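# Place the mat cartridge label-up into a free tray pocket

## Task

Take the cartridge resting on the green mat and set it, label facing up, into one of the unoccupied pockets of the partly filled tray, then release it.

## Robot and tools

Robot: two arms, left_arm and right_arm, each with six revolute joints and a parallel two-finger gripper. Base origins in the scene frame: left_arm at (+0.001, +0.353, 0) m, right_arm at (+0.007, -0.284, 0) m, each turned very slightly about z. Scene frame: origin on the tabletop midway between the arms, +x pointing out over the table, +z up, left_arm on the +y side. The arm names do not say which side of an image an arm appears on.

Joint order, used in every row and in every per-joint list of a result: shoulder (joint2), elbow (joint3), wrist roll (joint6), wrist pitch (joint4), waist (joint1), wrist yaw (joint5). Stated ranges in rad: shoulder 0.000 to 3.142, elbow 0.000 to 3.142, wrist roll -2.094 to 2.094, wrist pitch -1.571 to 1.571, waist -2.618 to 3.054, wrist yaw -1.571 to 1.571. True ends may differ by up to 0.036 rad.

Row layout: one flat list of 14 numbers covering both arms, each in [-1, 1]: left_arm's six joint values in the order above plus its gripper opening, then right_arm's six plus its opening. Joint values are scaled offsets, not poses: 1.0 equals 1.202 rad for the waist, 1.258 shoulder, 1.238 elbow, 2.073 wrist pitch, 2.022 wrist yaw and wrist roll. The opening is absolute: +1 fully open, -1 closed.

execute_actions(actions): a list of up to 15 actions; each action is a table of up to 15 rows, one row per 1/30 s step, the last row repeated to fill 15 steps (0.5 s). Offsets in every row of an action are relative to the joint angles at that action's start, not to the previous row; for a call's first action that means the angles last reported. An action asking a joint to go more than 0.036 rad beyond its range is rejected for both arms; if the first action fails, or any action is malformed, nothing in the call runs. An empty list just returns the current state and images.

move(target, speed, blocking): target is one 14-number row; its offsets are taken from the Joint positions in the latest result that lists them. All joints travel so they finish together, so the gripper follows a curve; duration 0.5 to 10 s. speed (rad/s, 0.01 to 2, default 0.5) caps the joint with the longest travel. Paths ignore obstacles and the other arm. Finger values are sent at the start. The extra "move:" line reports the outcome (done, off_target, moving, held, fault), limits=held or limits=none, and each arm's joint farthest from target. blocking=false returns after 0.5 s; then call wait(0) to check, and call wait or stop before sending new rows or moves.

wait(seconds): 0 to 10; arms keep their last command. stop(): brakes a running move; needs room. zoom_image(camera, region): region [x0, y0, x1, y1] in pixels of that camera's last image, at most 504x504. Cameras: cam_head_left and cam_head_right (504x504), cam_left_wrist and cam_right_wrist (616x616, fisheye); calibration values are given per camera and may be slightly off. read_manual(section) returns only licence text. finished_scene(scene): pass the current scene number once the cartridge is placed and released; it is final.

Results: the state line gives each gripper's end_effector_position (m) and end_effector_quat_wxyz in the scene frame; this point sits between the finger pads about 1 cm behind the tips, fingers along gripper +z, closing along its y axis. Reported positions can be off, more at long reach. Joint positions and Joint velocities list each arm's joints (rad, rad/s) then the finger gap (m; 0.094 fully open). Joint targets shows what joints are currently driven toward. grip_measured is the measured opening on the command scale. Lines such as "joint sent to its limit", "joint command not followed" (clearance check altered targets), FAULT and MOTOR HOT may appear.

Motion behaviour: each joint's target is kept within a lead of its measured angle (waist 0.202, shoulder 0.258, elbow 0.238, wrist pitch 0.573, wrist yaw and roll 0.522 rad), and targets are scaled back if the gripper would jump more than 70 mm, so big changes take several actions. Sending zeros can let an arm sag; first send offsets back to the wanted angles, then zeros, correcting any shortfall.

Gripping: to hold, command an opening about 0.03 below grip_measured; less squeezes more gently. Each pad gives about 50 to 62 N at most; thin parts are held weakly. Expect occasional tugs on a held part or pushes on loose objects.

Avoid: knocking or placing anything off the table, dropping or letting the cartridge slip, fast impacts, pressing hard into surfaces (targets set far beyond contact press harder), and arms touching each other. Holding loads heats motors: warnings start at 75 °C, the arm is stopped at 90 °C and it goes limp at 100 °C, so do not hold longer than needed. Move smoothly and briskly with little wasted effort.

Each tool is called after ">>>" as name([rows], argument=value, ...), one row to a line, values as JSON.

## Session

>>> execute_actions(actions=[])

Scene clock: 0.00 s.
left_arm: end_effector_position=(+0.4321, +0.1541, +0.1859) grip_measured=+1.000 end_effector_quat_wxyz=(+0.009, -0.410, +0.773, -0.483) | right_arm: end_effector_position=(+0.3225, -0.3455, +0.1299) grip_measured=+1.000 end_effector_quat_wxyz=(-0.009, +0.683, -0.730, -0.014)
Joint names: [shoulder, elbow, wrist roll, wrist pitch, waist, wrist yaw]
Joint positions: left_arm=[ 1.747  1.314 -1.471 -0.345 -0.151  0.708  0.094] | right_arm=[ 1.771  1.534 -1.717 -1.347 -0.152 -0.031  0.094]
Joint velocities: left_arm=[ 0.017  0.007 -0.007  0.022 -0.022 -0.022  0.   ] | right_arm=[ 0.017 -0.022  0.007  0.081 -0.002 -0.051  0.   ]
Motor temperatures (°C, as the motors report them): left_arm=[28 27 25 28 28 27] | right_arm=[27 26 25 28 25 28]
Joint targets: left_arm=[1.732 1.328 -1.463 -0.337 -0.151 0.712] | right_arm=[1.763 1.541 -1.718 -1.352 -0.152 -0.036]
camera_calibration (this result's frames):
cam_left_wrist: T_world_to_cam=[[0.740535, -0.099569, 0.664601, -0.427362], [-0.671729, -0.0806552, 0.736394, 0.194641], [-0.0197185, -0.991756, -0.126611, 0.305595], [0, 0, 0, 1]] pos_world=[0.453248, 0.276223, 0.179384]
cam_right_wrist: T_world_to_cam=[[0.99724, 0.0740973, -0.00460076, -0.294067], [0.0542401, -0.684874, 0.72664, -0.325767], [0.0506911, -0.724884, -0.687003, -0.0726557], [0, 0, 0, 1]] pos_world=[0.314608, -0.253987, 0.185448]

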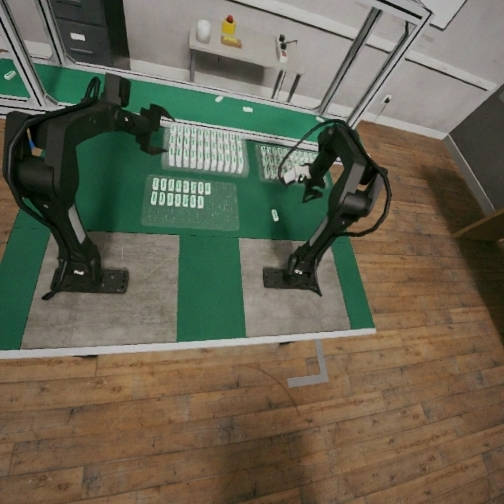

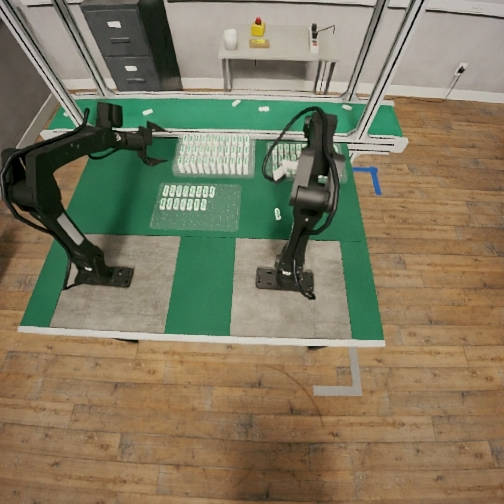

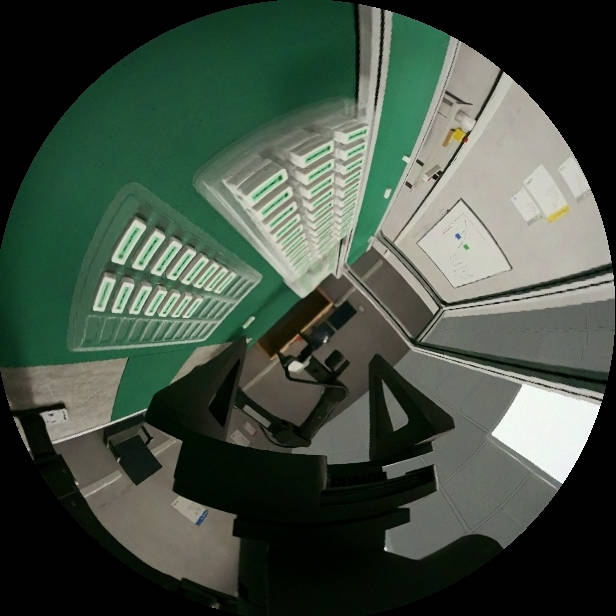

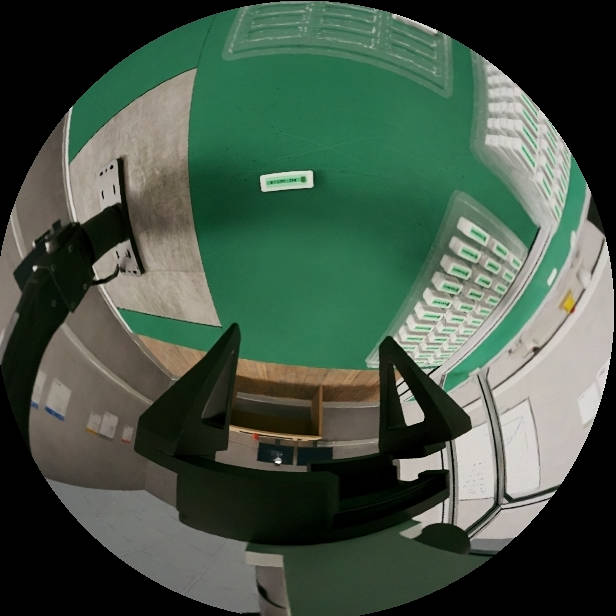

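>>> move(target=[0,0,0,0,0,0,1, -0.07,-0.328,0.815,0.175,0.225,0.02,0.3], speed=1.0)

Scene clock: 4.53 s.
left_arm: end_effector_position=(+0.4321, +0.1541, +0.1859) grip_measured=+1.000 end_effector_quat_wxyz=(+0.008, -0.411, +0.773, -0.483) | right_arm: end_effector_position=(+0.3021, -0.2683, +0.0493) grip_measured=+0.302 end_effector_quat_wxyz=(+0.001, -0.062, +0.998, -0.000)
Joint names: [shoulder, elbow, wrist roll, wrist pitch, waist, wrist yaw]
Joint positions: left_arm=[ 1.747  1.314 -1.473 -0.345 -0.151  0.708  0.094] | right_arm=[ 1.71   1.138 -0.075 -0.996  0.111  0.001  0.061]
Joint velocities: left_arm=[-0.002  0.032 -0.051 -0.007  0.017 -0.007  0.   ] | right_arm=[-0.007 -0.017  0.022  0.051  0.002  0.066 -0.001]
Motor temperatures (°C, as the motors report them): left_arm=[28 28 25 28 28 27] | right_arm=[28 26 25 28 25 28]
Joint targets: left_arm=[1.747 1.314 -1.470 -0.345 -0.151 0.708] | right_arm=[1.683 1.128 -0.069 -0.984 0.118 0.009]
move: off_target (right_arm); limits=none; left_arm: farthest joint: the wrist roll, 0.002 radians from its target (0.000 radians at the start); right_arm: farthest joint: the shoulder, 0.027 radians from its target (0.088 radians at the start)
camera_calibration (this result's frames):
cam_left_wrist: T_world_to_cam=[[0.74178, -0.0980419, 0.663438, -0.427919], [-0.670381, -0.0807818, 0.737606, 0.193853], [-0.0187226, -0.991898, -0.125648, 0.305008], [0, 0, 0, 1]] pos_world=[0.453088, 0.276243, 0.179234]
cam_right_wrist: T_world_to_cam=[[0.262161, -0.965024, -0.000278816, -0.336779], [-0.640536, -0.174226, 0.747903, 0.132643], [-0.721793, -0.195892, -0.663808, 0.303052], [0, 0, 0, 1]] pos_world=[0.391994, -0.242524, 0.101871]

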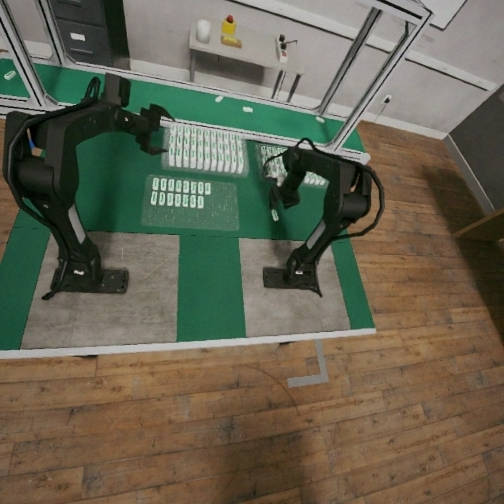

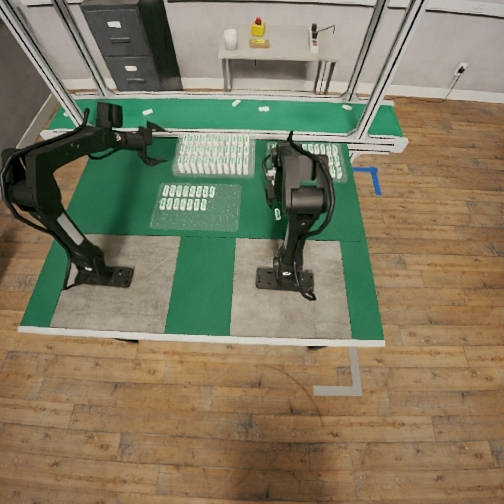

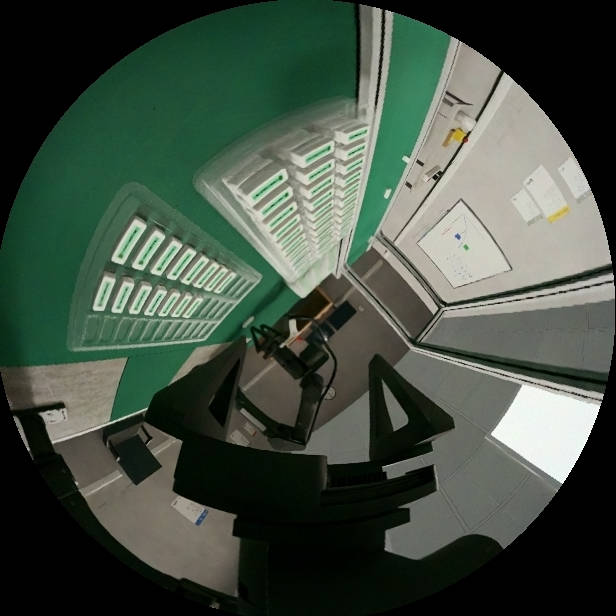

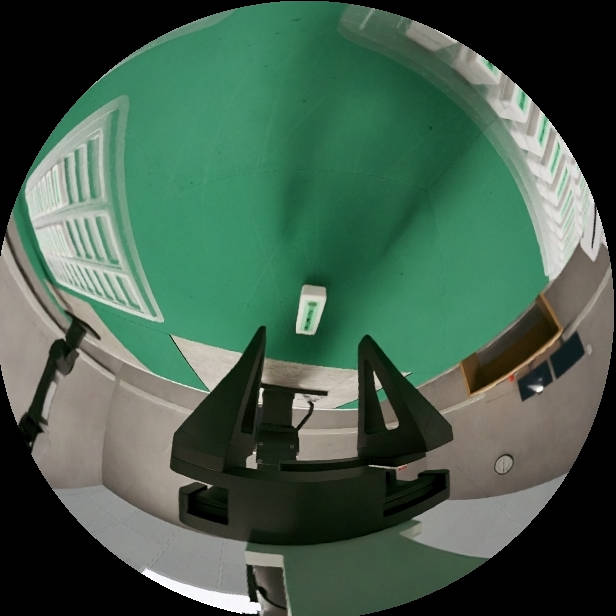

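>>> move(target=[0,0,0,0,0,0,1, 0,-0.121,-0.01,0.076,-0.025,0,0.3], speed=0.3)

>>> move(target=[0,0,0,0,0,0,1, 0,0,0,0,0,0,-0.75])

>>> zoom_image(camera="cam_head_left", region=[120, 160, 280, 250])

Scene clock: 5.93 s.
left_arm: end_effector_position=(+0.4321, +0.1541, +0.1859) grip_measured=+1.000 end_effector_quat_wxyz=(+0.008, -0.412, +0.772, -0.483) | right_arm: end_effector_position=(+0.2892, -0.2751, +0.0164) grip_measured=+0.302 end_effector_quat_wxyz=(+0.003, -0.059, +0.998, -0.000)
Joint names: [shoulder, elbow, wrist roll, wrist pitch, waist, wrist yaw]
Joint positions: left_arm=[ 1.747  1.314 -1.475 -0.345 -0.151  0.708  0.094] | right_arm=[ 1.71   0.996 -0.09  -0.851  0.089  0.001  0.061]
Joint velocities: left_arm=[-0.007 -0.012 -0.022 -0.007 -0.002  0.125  0.   ] | right_arm=[-0.002  0.002  0.007  0.051  0.002  0.051  0.001]
Motor temperatures (°C, as the motors report them): left_arm=[28 28 25 29 28 27] | right_arm=[28 26 25 28 25 28]
Joint targets: left_arm=[1.747 1.314 -1.473 -0.345 -0.151 0.708] | right_arm=[1.710 0.987 -0.095 -0.838 0.081 0.001]
move: done; limits=none; left_arm: farthest joint: the wrist roll, 0.002 radians from its target (0.000 radians at the start); right_arm: farthest joint: the wrist pitch, 0.012 radians from its target (0.157 radians at the start)
camera_calibration (this result's frames):
cam_left_wrist: T_world_to_cam=[[0.743022, -0.0965145, 0.662271, -0.428474], [-0.669032, -0.0809057, 0.738817, 0.193064], [-0.017725, -0.992038, -0.124686, 0.30442], [0, 0, 0, 1]] pos_world=[0.452928, 0.276262, 0.179084]
cam_right_wrist: T_world_to_cam=[[0.255897, -0.966704, 0.000534295, -0.338613], [-0.644209, -0.170117, 0.745691, 0.150013], [-0.720772, -0.191164, -0.666291, 0.271613], [0, 0, 0, 1]] pos_world=[0.379061, -0.249896, 0.0692906]

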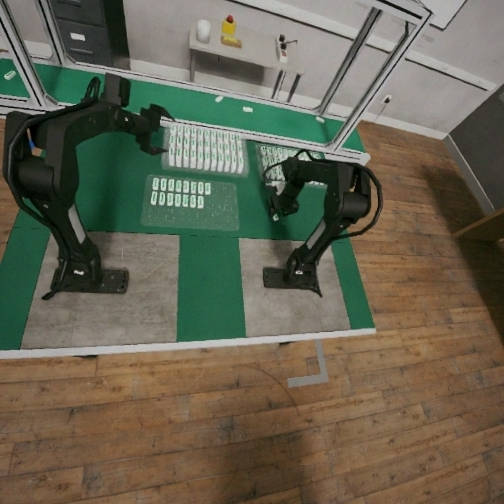

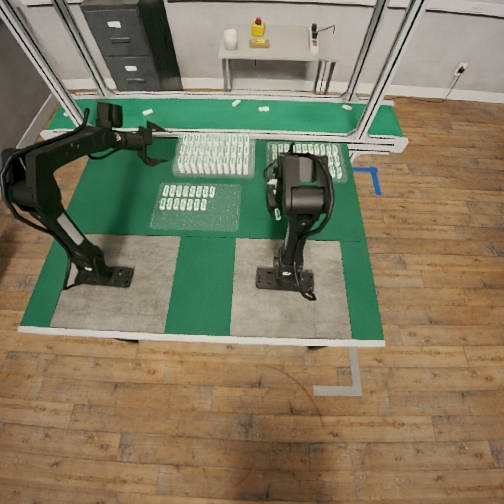

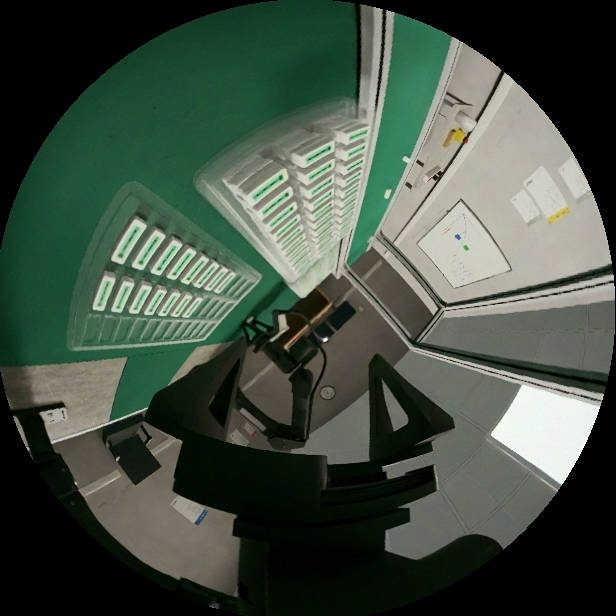

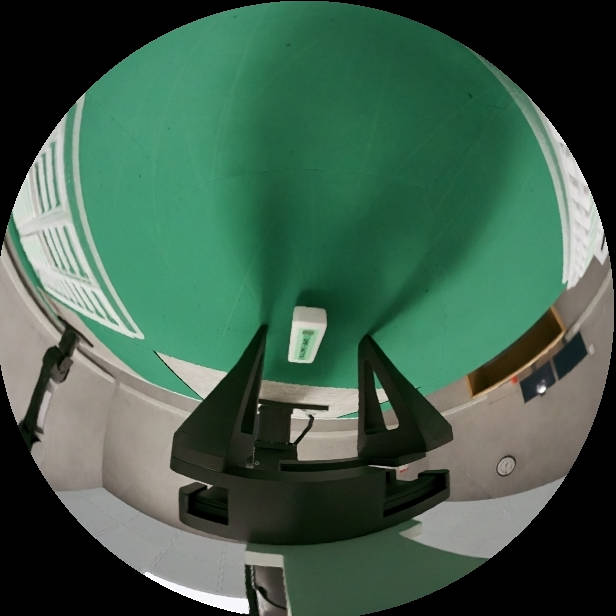

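Scene clock: 6.43 s.
left_arm: end_effector_position=(+0.4321, +0.1541, +0.1859) grip_measured=+1.000 end_effector_quat_wxyz=(+0.007, -0.413, +0.772, -0.483) | right_arm: end_effector_position=(+0.2892, -0.2751, +0.0164) grip_measured=-0.675 end_effector_quat_wxyz=(+0.003, -0.059, +0.998, -0.000)
Joint names: [shoulder, elbow, wrist roll, wrist pitch, waist, wrist yaw]
Joint positions: left_arm=[ 1.747  1.314 -1.477 -0.345 -0.151  0.708  0.094] | right_arm=[ 1.71   0.996 -0.09  -0.851  0.089  0.001  0.015]
Joint velocities: left_arm=[-0.002 -0.012 -0.11   0.022  0.007  0.007  0.   ] | right_arm=[ 0.012 -0.007 -0.022 -0.037  0.012 -0.007 -0.001]
Motor temperatures (°C, as the motors report them): left_arm=[29 28 25 29 28 27] | right_arm=[28 26 25 28 25 28]
Joint targets: left_arm=[1.747 1.314 -1.475 -0.345 -0.151 0.708] | right_arm=[1.710 0.996 -0.090 -0.851 0.089 0.001]
move: done; limits=none; left_arm: farthest joint: the wrist roll, 0.002 radians from its target (0.000 radians at the start); right_arm: farthest joint: the waist, 0.000 radians from its target (0.000 radians at the start)
camera_calibration (this result's frames):
cam_left_wrist: T_world_to_cam=[[0.74426, -0.0949866, 0.661101, -0.429027], [-0.66768, -0.0810268, 0.740025, 0.192274], [-0.0167256, -0.992175, -0.123726, 0.30383], [0, 0, 0, 1]] pos_world=[0.452767, 0.276281, 0.178934]
cam_right_wrist: T_world_to_cam=[[0.255897, -0.966704, 0.000534295, -0.338613], [-0.644209, -0.170117, 0.745691, 0.150013], [-0.720772, -0.191164, -0.666291, 0.271613], [0, 0, 0, 1]] pos_world=[0.379061, -0.249896, 0.0692906]

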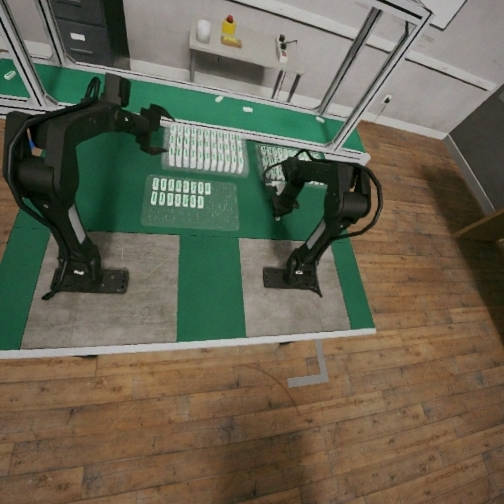

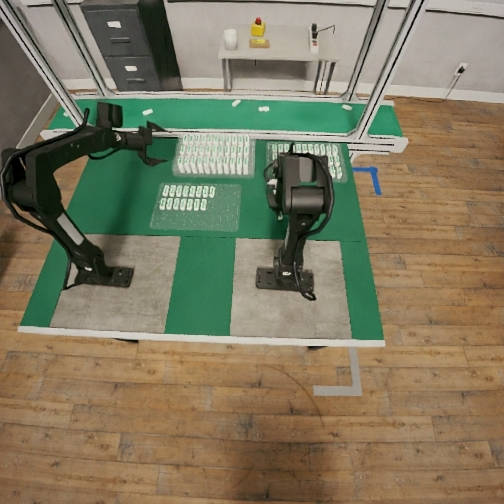

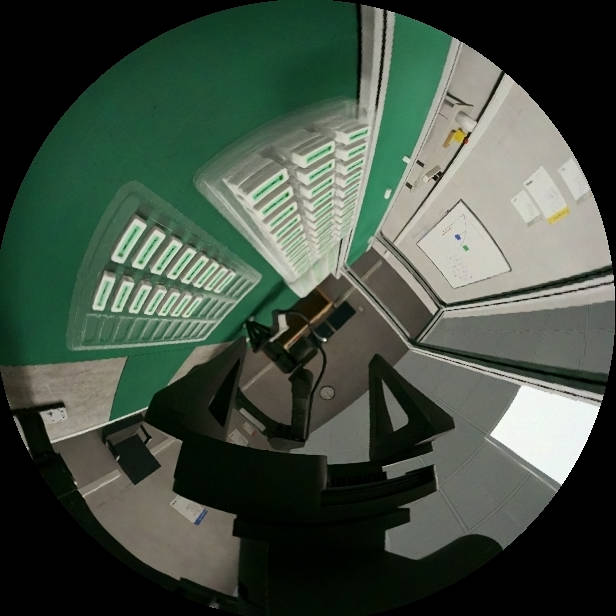

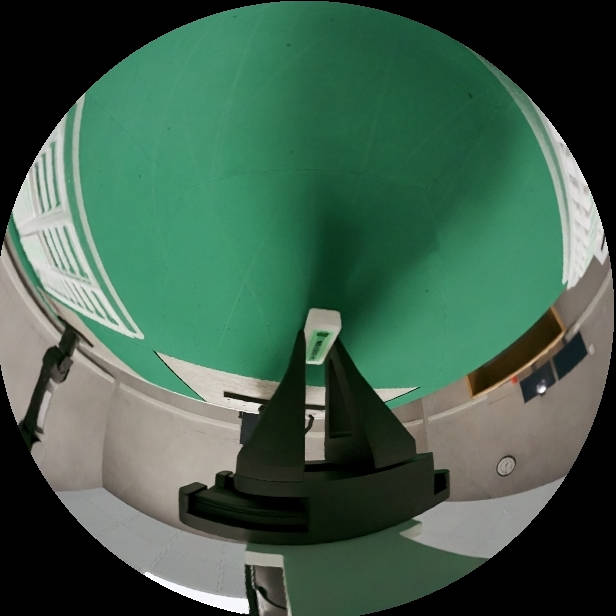

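Region (120, 160, 280, 250) of cam_head_left's 504x504 image, scaled by 3.150, with more detail than that image has; it fills the top 284 rows of this view, and the rest is white.

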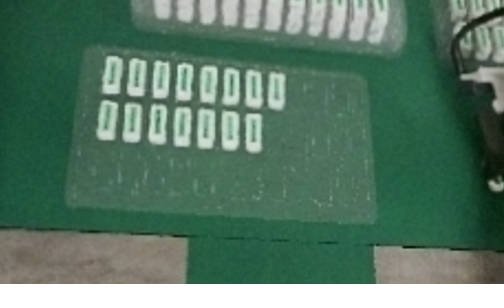

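>>> move(target=[0,0,0,0,0,0,1, 0.281,0.582,0.366,-0.168,0.524,0,-0.75], speed=0.7)

>>> zoom_image(camera="cam_right_wrist", region=[150, 150, 470, 420])

Scene clock: 8.53 s.
left_arm: end_effector_position=(+0.4321, +0.1541, +0.1859) grip_measured=+1.000 end_effector_quat_wxyz=(+0.007, -0.414, +0.772, -0.483) | right_arm: end_effector_position=(+0.3206, -0.0379, +0.0739) grip_measured=-0.675 end_effector_quat_wxyz=(+0.009, -0.009, +1.000, +0.007)
Joint names: [shoulder, elbow, wrist roll, wrist pitch, waist, wrist yaw]
Joint positions: left_arm=[ 1.747  1.314 -1.48  -0.345 -0.151  0.708  0.094] | right_arm=[ 2.052  1.692  0.645 -1.186  0.724 -0.     0.015]
Joint velocities: left_arm=[ 0.007 -0.017  0.007  0.037 -0.002  0.051  0.   ] | right_arm=[0.007 0.017 0.022 0.007 0.002 0.007 0.   ]
Motor temperatures (°C, as the motors report them): left_arm=[29 28 25 29 28 27] | right_arm=[28 26 25 28 25 28]
Joint targets: left_arm=[1.747 1.314 -1.477 -0.345 -0.151 0.708] | right_arm=[2.063 1.716 0.650 -1.199 0.719 0.001]
move: off_target (right_arm); limits=none; left_arm: farthest joint: the wrist roll, 0.003 radians from its target (0.000 radians at the start); right_arm: farthest joint: the elbow, 0.025 radians from its target (0.721 radians at the start)
camera_calibration (this result's frames):
cam_left_wrist: T_world_to_cam=[[0.745494, -0.0934583, 0.659927, -0.429578], [-0.666327, -0.0811451, 0.741232, 0.191483], [-0.0157244, -0.992311, -0.122767, 0.30324], [0, 0, 0, 1]] pos_world=[0.452606, 0.276299, 0.178785]
cam_right_wrist: T_world_to_cam=[[0.158295, -0.987308, -0.0128875, -0.0859167], [-0.667819, -0.116667, 0.735123, 0.178076], [-0.727296, -0.10776, -0.677811, 0.384012], [0, 0, 0, 1]] pos_world=[0.411813, -0.0226696, 0.128272]

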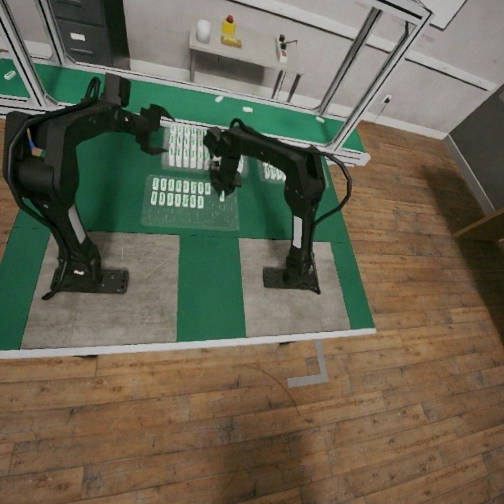

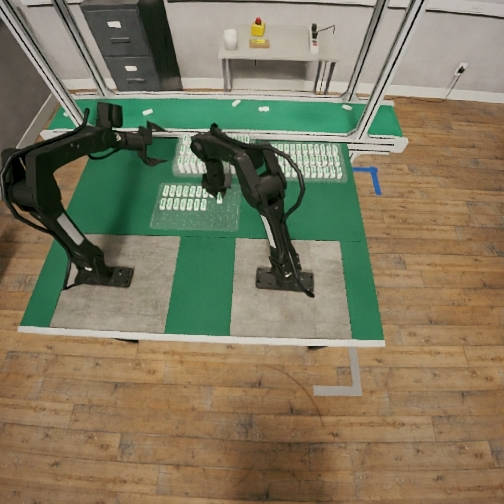

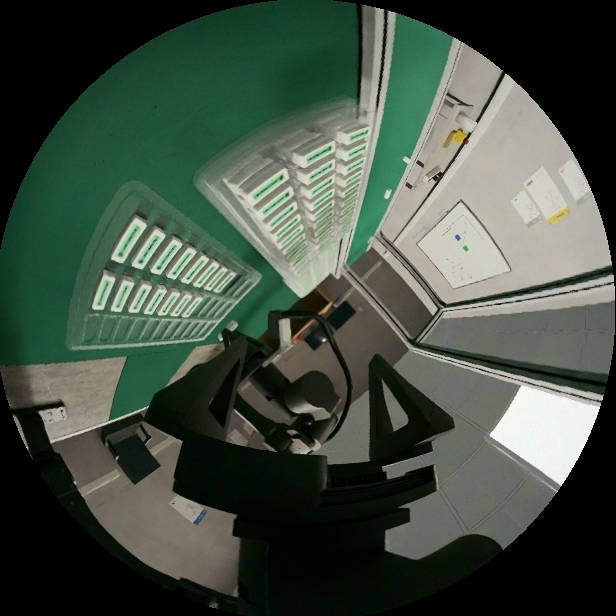

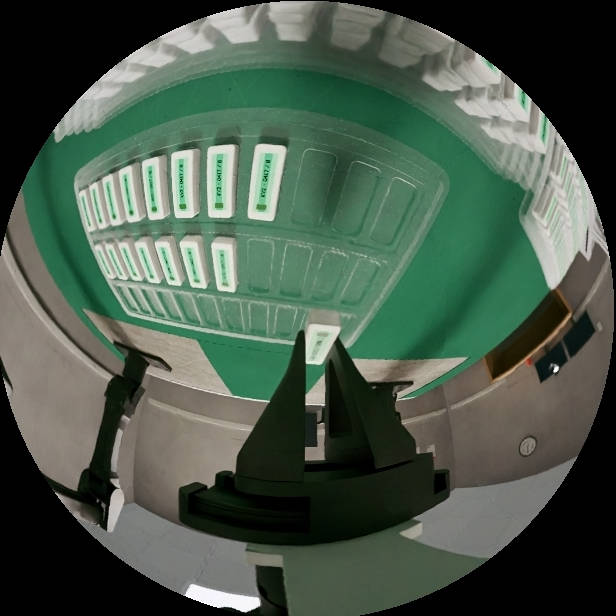

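Region (150, 150, 470, 420) of cam_right_wrist's 616x616 image, scaled by 1.575, with more detail than that image has; it fills the top 425 rows of this view, and the rest is white.

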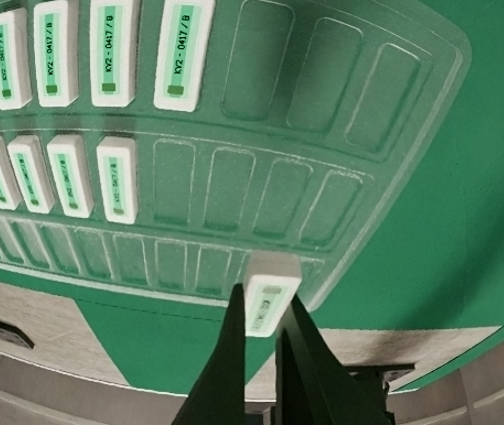

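>>> move(target=[0,0,0,0,0,0,1, 0.045,-0.094,-0.014,0.068,-0.042,0,-0.75], speed=0.3)

>>> zoom_image(camera="cam_right_wrist", region=[190, 210, 430, 410])

Scene clock: 10.40 s.
left_arm: end_effector_position=(+0.4321, +0.1541, +0.1859) grip_measured=+1.000 end_effector_quat_wxyz=(+0.006, -0.415, +0.771, -0.483) | right_arm: end_effector_position=(+0.3149, -0.0580, +0.0227) grip_measured=-0.675 end_effector_quat_wxyz=(-0.029, +0.001, +1.000, -0.008)
Joint names: [shoulder, elbow, wrist roll, wrist pitch, waist, wrist yaw]
Joint positions: left_arm=[ 1.747  1.314 -1.482 -0.345 -0.151  0.708  0.094] | right_arm=[ 2.108  1.567  0.621 -1.087  0.682 -0.021  0.015]
Joint velocities: left_arm=[ 0.002  0.002 -0.051 -0.051 -0.002 -0.037  0.   ] | right_arm=[-0.012  0.002  0.037  0.037 -0.002 -0.11   0.   ]
Motor temperatures (°C, as the motors report them): left_arm=[29 28 25 29 28 27] | right_arm=[28 26 25 28 25 28]
Joint targets: left_arm=[1.747 1.314 -1.480 -0.345 -0.151 0.708] | right_arm=[2.109 1.575 0.616 -1.046 0.674 -0.000]
move: off_target (right_arm); limits=none; left_arm: farthest joint: the wrist roll, 0.002 radians from its target (0.000 radians at the start); right_arm: farthest joint: the wrist pitch, 0.042 radians from its target (0.142 radians at the start)
camera_calibration (this result's frames):
cam_left_wrist: T_world_to_cam=[[0.746724, -0.0919296, 0.65875, -0.430126], [-0.664971, -0.0812606, 0.742436, 0.190691], [-0.0147214, -0.992444, -0.12181, 0.30265], [0, 0, 0, 1]] pos_world=[0.452445, 0.276317, 0.178636]
cam_right_wrist: T_world_to_cam=[[0.139227, -0.990241, 0.00621225, -0.100028], [-0.610989, -0.0809642, 0.787488, 0.192527], [-0.7793, -0.113435, -0.616299, 0.357712], [0, 0, 0, 1]] pos_world=[0.410323, -0.0428868, 0.0694659]

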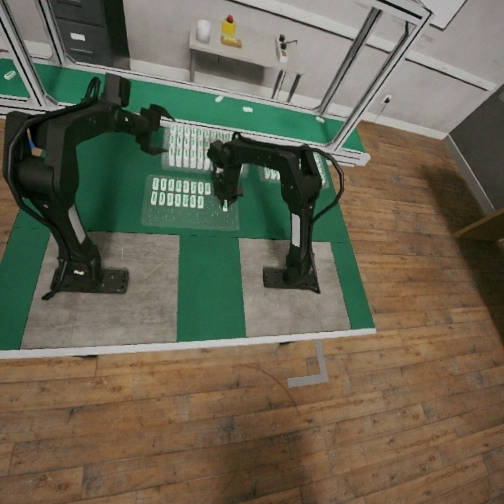

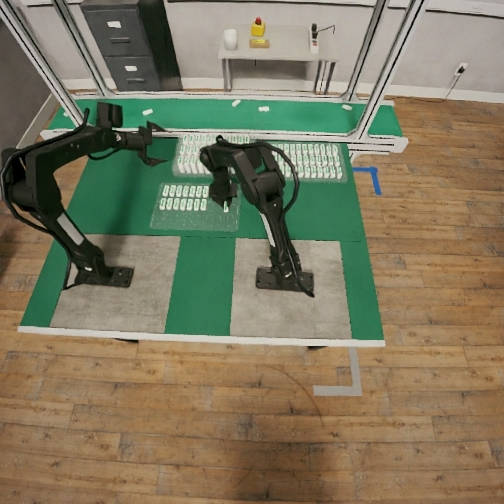

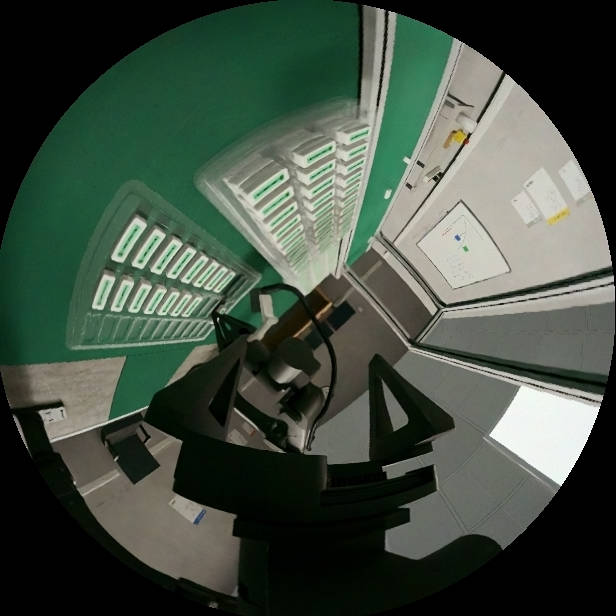

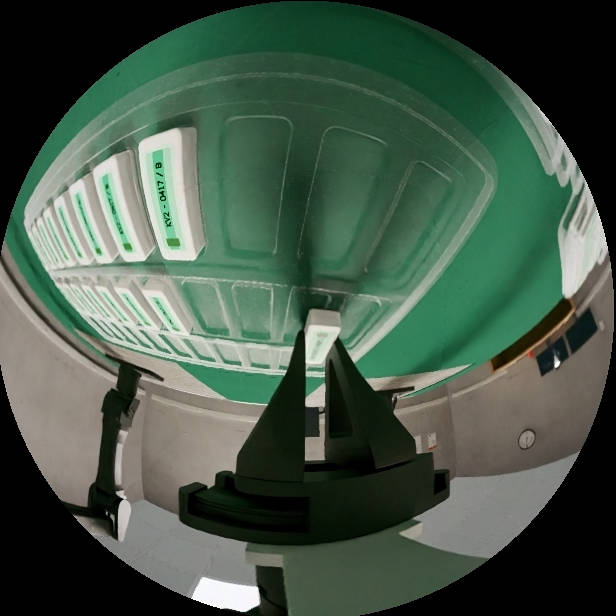

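Region (190, 210, 430, 410) of cam_right_wrist's 616x616 image, scaled by 2.100, with more detail than that image has.

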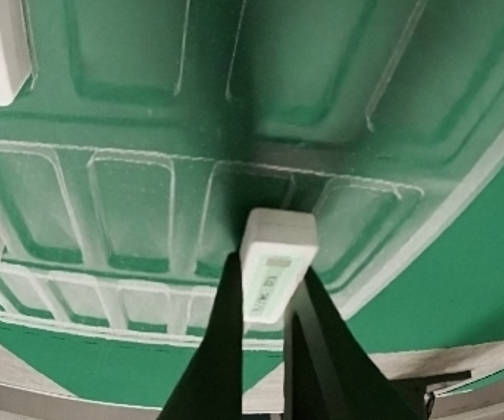

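>>> move(target=[0,0,0,0,0,0,1, -0.02,0.035,0,0.025,0,0.016,-0.75], speed=0.15)

>>> zoom_image(camera="cam_right_wrist", region=[190, 210, 430, 410])

Scene clock: 11.40 s.
left_arm: end_effector_position=(+0.4321, +0.1541, +0.1859) grip_measured=+1.000 end_effector_quat_wxyz=(+0.006, -0.415, +0.771, -0.483) | right_arm: end_effector_position=(+0.3301, -0.0514, +0.0271) grip_measured=-0.675 end_effector_quat_wxyz=(+0.001, +0.000, +1.000, +0.001)
Joint names: [shoulder, elbow, wrist roll, wrist pitch, waist, wrist yaw]
Joint positions: left_arm=[ 1.747  1.314 -1.484 -0.345 -0.151  0.708  0.094] | right_arm=[ 2.108  1.587  0.621 -1.047  0.682 -0.001  0.015]
Joint velocities: left_arm=[ 0.007 -0.012 -0.007 -0.022 -0.007  0.037  0.   ] | right_arm=[-0.017  0.007 -0.037 -0.037  0.007  0.007 -0.   ]
Motor temperatures (°C, as the motors report them): left_arm=[29 28 25 29 28 27] | right_arm=[28 26 25 28 25 28]
Joint targets: left_arm=[1.747 1.314 -1.482 -0.345 -0.151 0.708] | right_arm=[2.083 1.611 0.621 -1.035 0.682 0.011]
move: off_target (right_arm); limits=none; left_arm: farthest joint: the wrist roll, 0.002 radians from its target (0.000 radians at the start); right_arm: farthest joint: the shoulder, 0.025 radians from its target (0.025 radians at the start)
camera_calibration (this result's frames):
cam_left_wrist: T_world_to_cam=[[0.747951, -0.0904005, 0.657569, -0.430673], [-0.663613, -0.0813734, 0.743637, 0.189898], [-0.0137166, -0.992575, -0.120854, 0.302058], [0, 0, 0, 1]] pos_world=[0.452284, 0.276335, 0.178487]
cam_right_wrist: T_world_to_cam=[[0.139683, -0.990189, -0.00372111, -0.0955654], [-0.656975, -0.0954878, 0.747841, 0.214466], [-0.74086, -0.102016, -0.663867, 0.362201], [0, 0, 0, 1]] pos_world=[0.422588, -0.0371987, 0.0797118]

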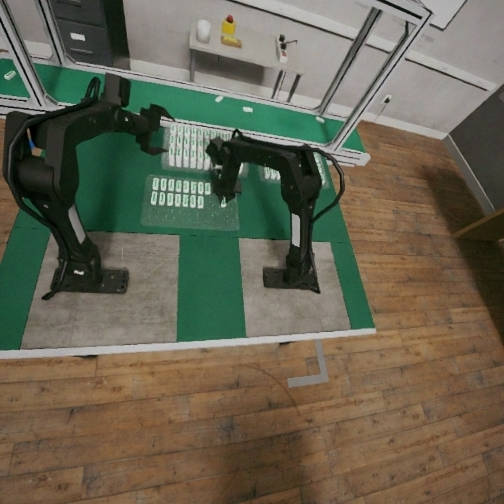

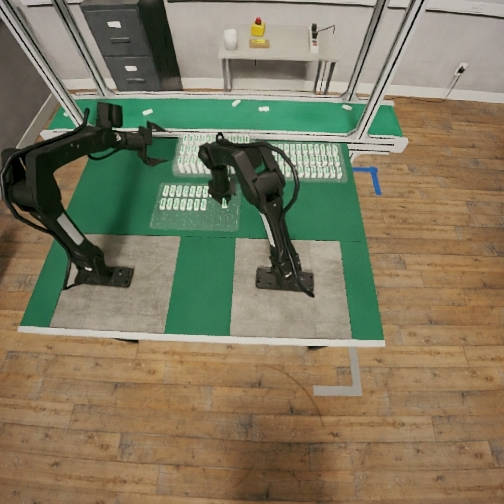

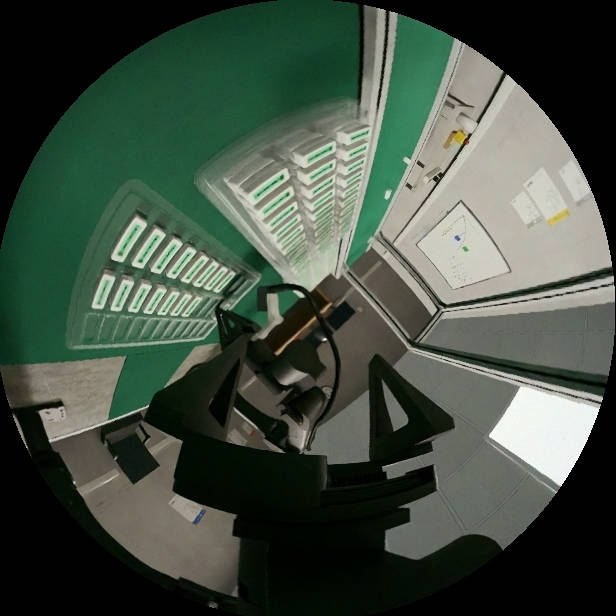

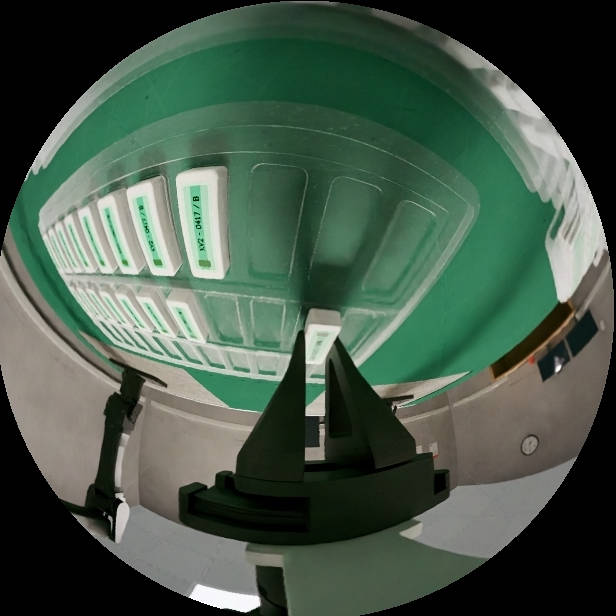

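Region (190, 210, 430, 410) of cam_right_wrist's 616x616 image, scaled by 2.100, with more detail than that image has.

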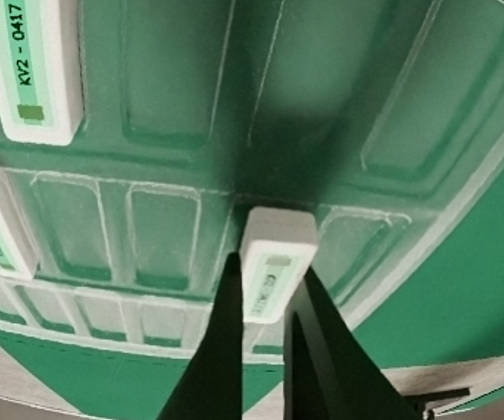

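>>> move(target=[0,0,0,0,0,0,1, 0,0.02,0,0,0.016,0,-0.75], speed=0.15)

>>> zoom_image(camera="cam_right_wrist", region=[190, 210, 430, 410])

Scene clock: 12.30 s.
left_arm: end_effector_position=(+0.4321, +0.1541, +0.1859) grip_measured=+1.000 end_effector_quat_wxyz=(+0.005, -0.416, +0.770, -0.483) | right_arm: end_effector_position=(+0.3274, -0.0475, +0.0271) grip_measured=-0.675 end_effector_quat_wxyz=(+0.001, -0.006, +1.000, +0.001)
Joint names: [shoulder, elbow, wrist roll, wrist pitch, waist, wrist yaw]
Joint positions: left_arm=[ 1.747  1.314 -1.487 -0.345 -0.151  0.708  0.094] | right_arm=[ 2.108  1.587  0.621 -1.047  0.694 -0.001  0.015]
Joint velocities: left_arm=[ 0.012 -0.017  0.051 -0.007 -0.002  0.037  0.   ] | right_arm=[ 0.002 -0.002  0.007 -0.022  0.007 -0.007 -0.001]
Motor temperatures (°C, as the motors report them): left_arm=[29 28 25 29 28 27] | right_arm=[28 26 25 28 25 28]
Joint targets: left_arm=[1.747 1.314 -1.484 -0.345 -0.151 0.708] | right_arm=[2.108 1.612 0.621 -1.047 0.701 -0.001]
move: off_target (right_arm); limits=none; left_arm: farthest joint: the wrist roll, 0.003 radians from its target (0.000 radians at the start); right_arm: farthest joint: the elbow, 0.024 radians from its target (0.024 radians at the start)
camera_calibration (this result's frames):
cam_left_wrist: T_world_to_cam=[[0.749173, -0.0888711, 0.656385, -0.431216], [-0.662252, -0.0814833, 0.744837, 0.189104], [-0.01271, -0.992705, -0.1199, 0.301466], [0, 0, 0, 1]] pos_world=[0.452122, 0.276353, 0.178338]
cam_right_wrist: T_world_to_cam=[[0.151761, -0.988411, -0.00355914, -0.0951672], [-0.656159, -0.103438, 0.7475, 0.212402], [-0.739205, -0.111106, -0.664252, 0.359606], [0, 0, 0, 1]] pos_world=[0.419635, -0.0321395, 0.0797598]

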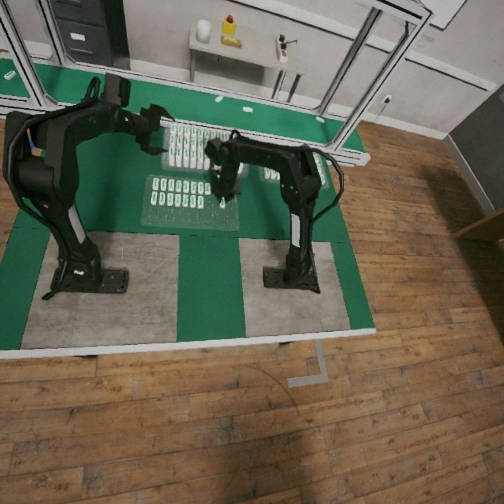

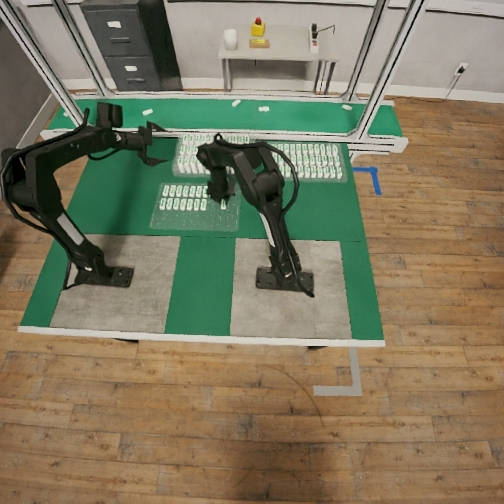

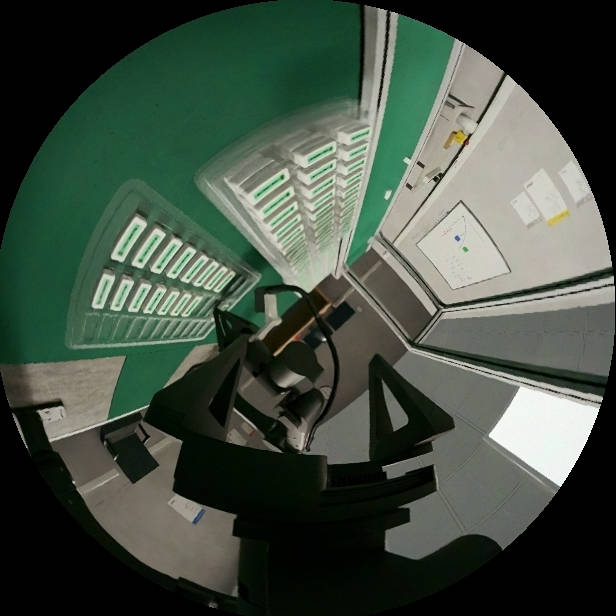

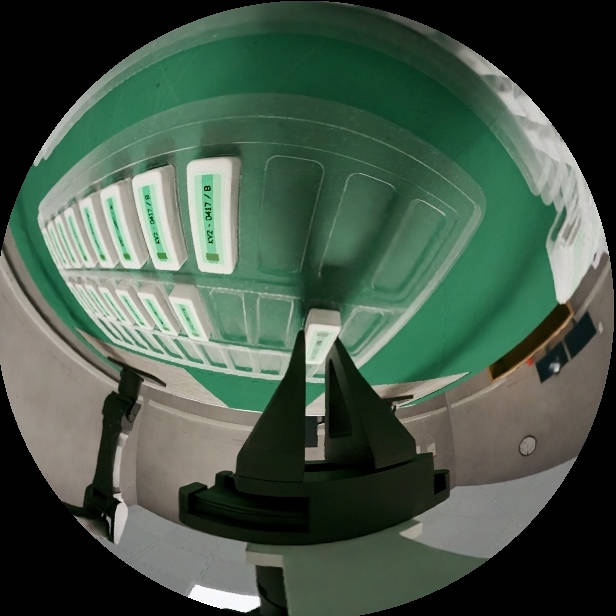

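Region (190, 210, 430, 410) of cam_right_wrist's 616x616 image, scaled by 2.100, with more detail than that image has.

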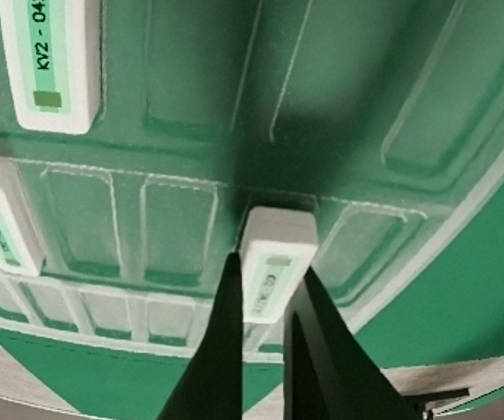

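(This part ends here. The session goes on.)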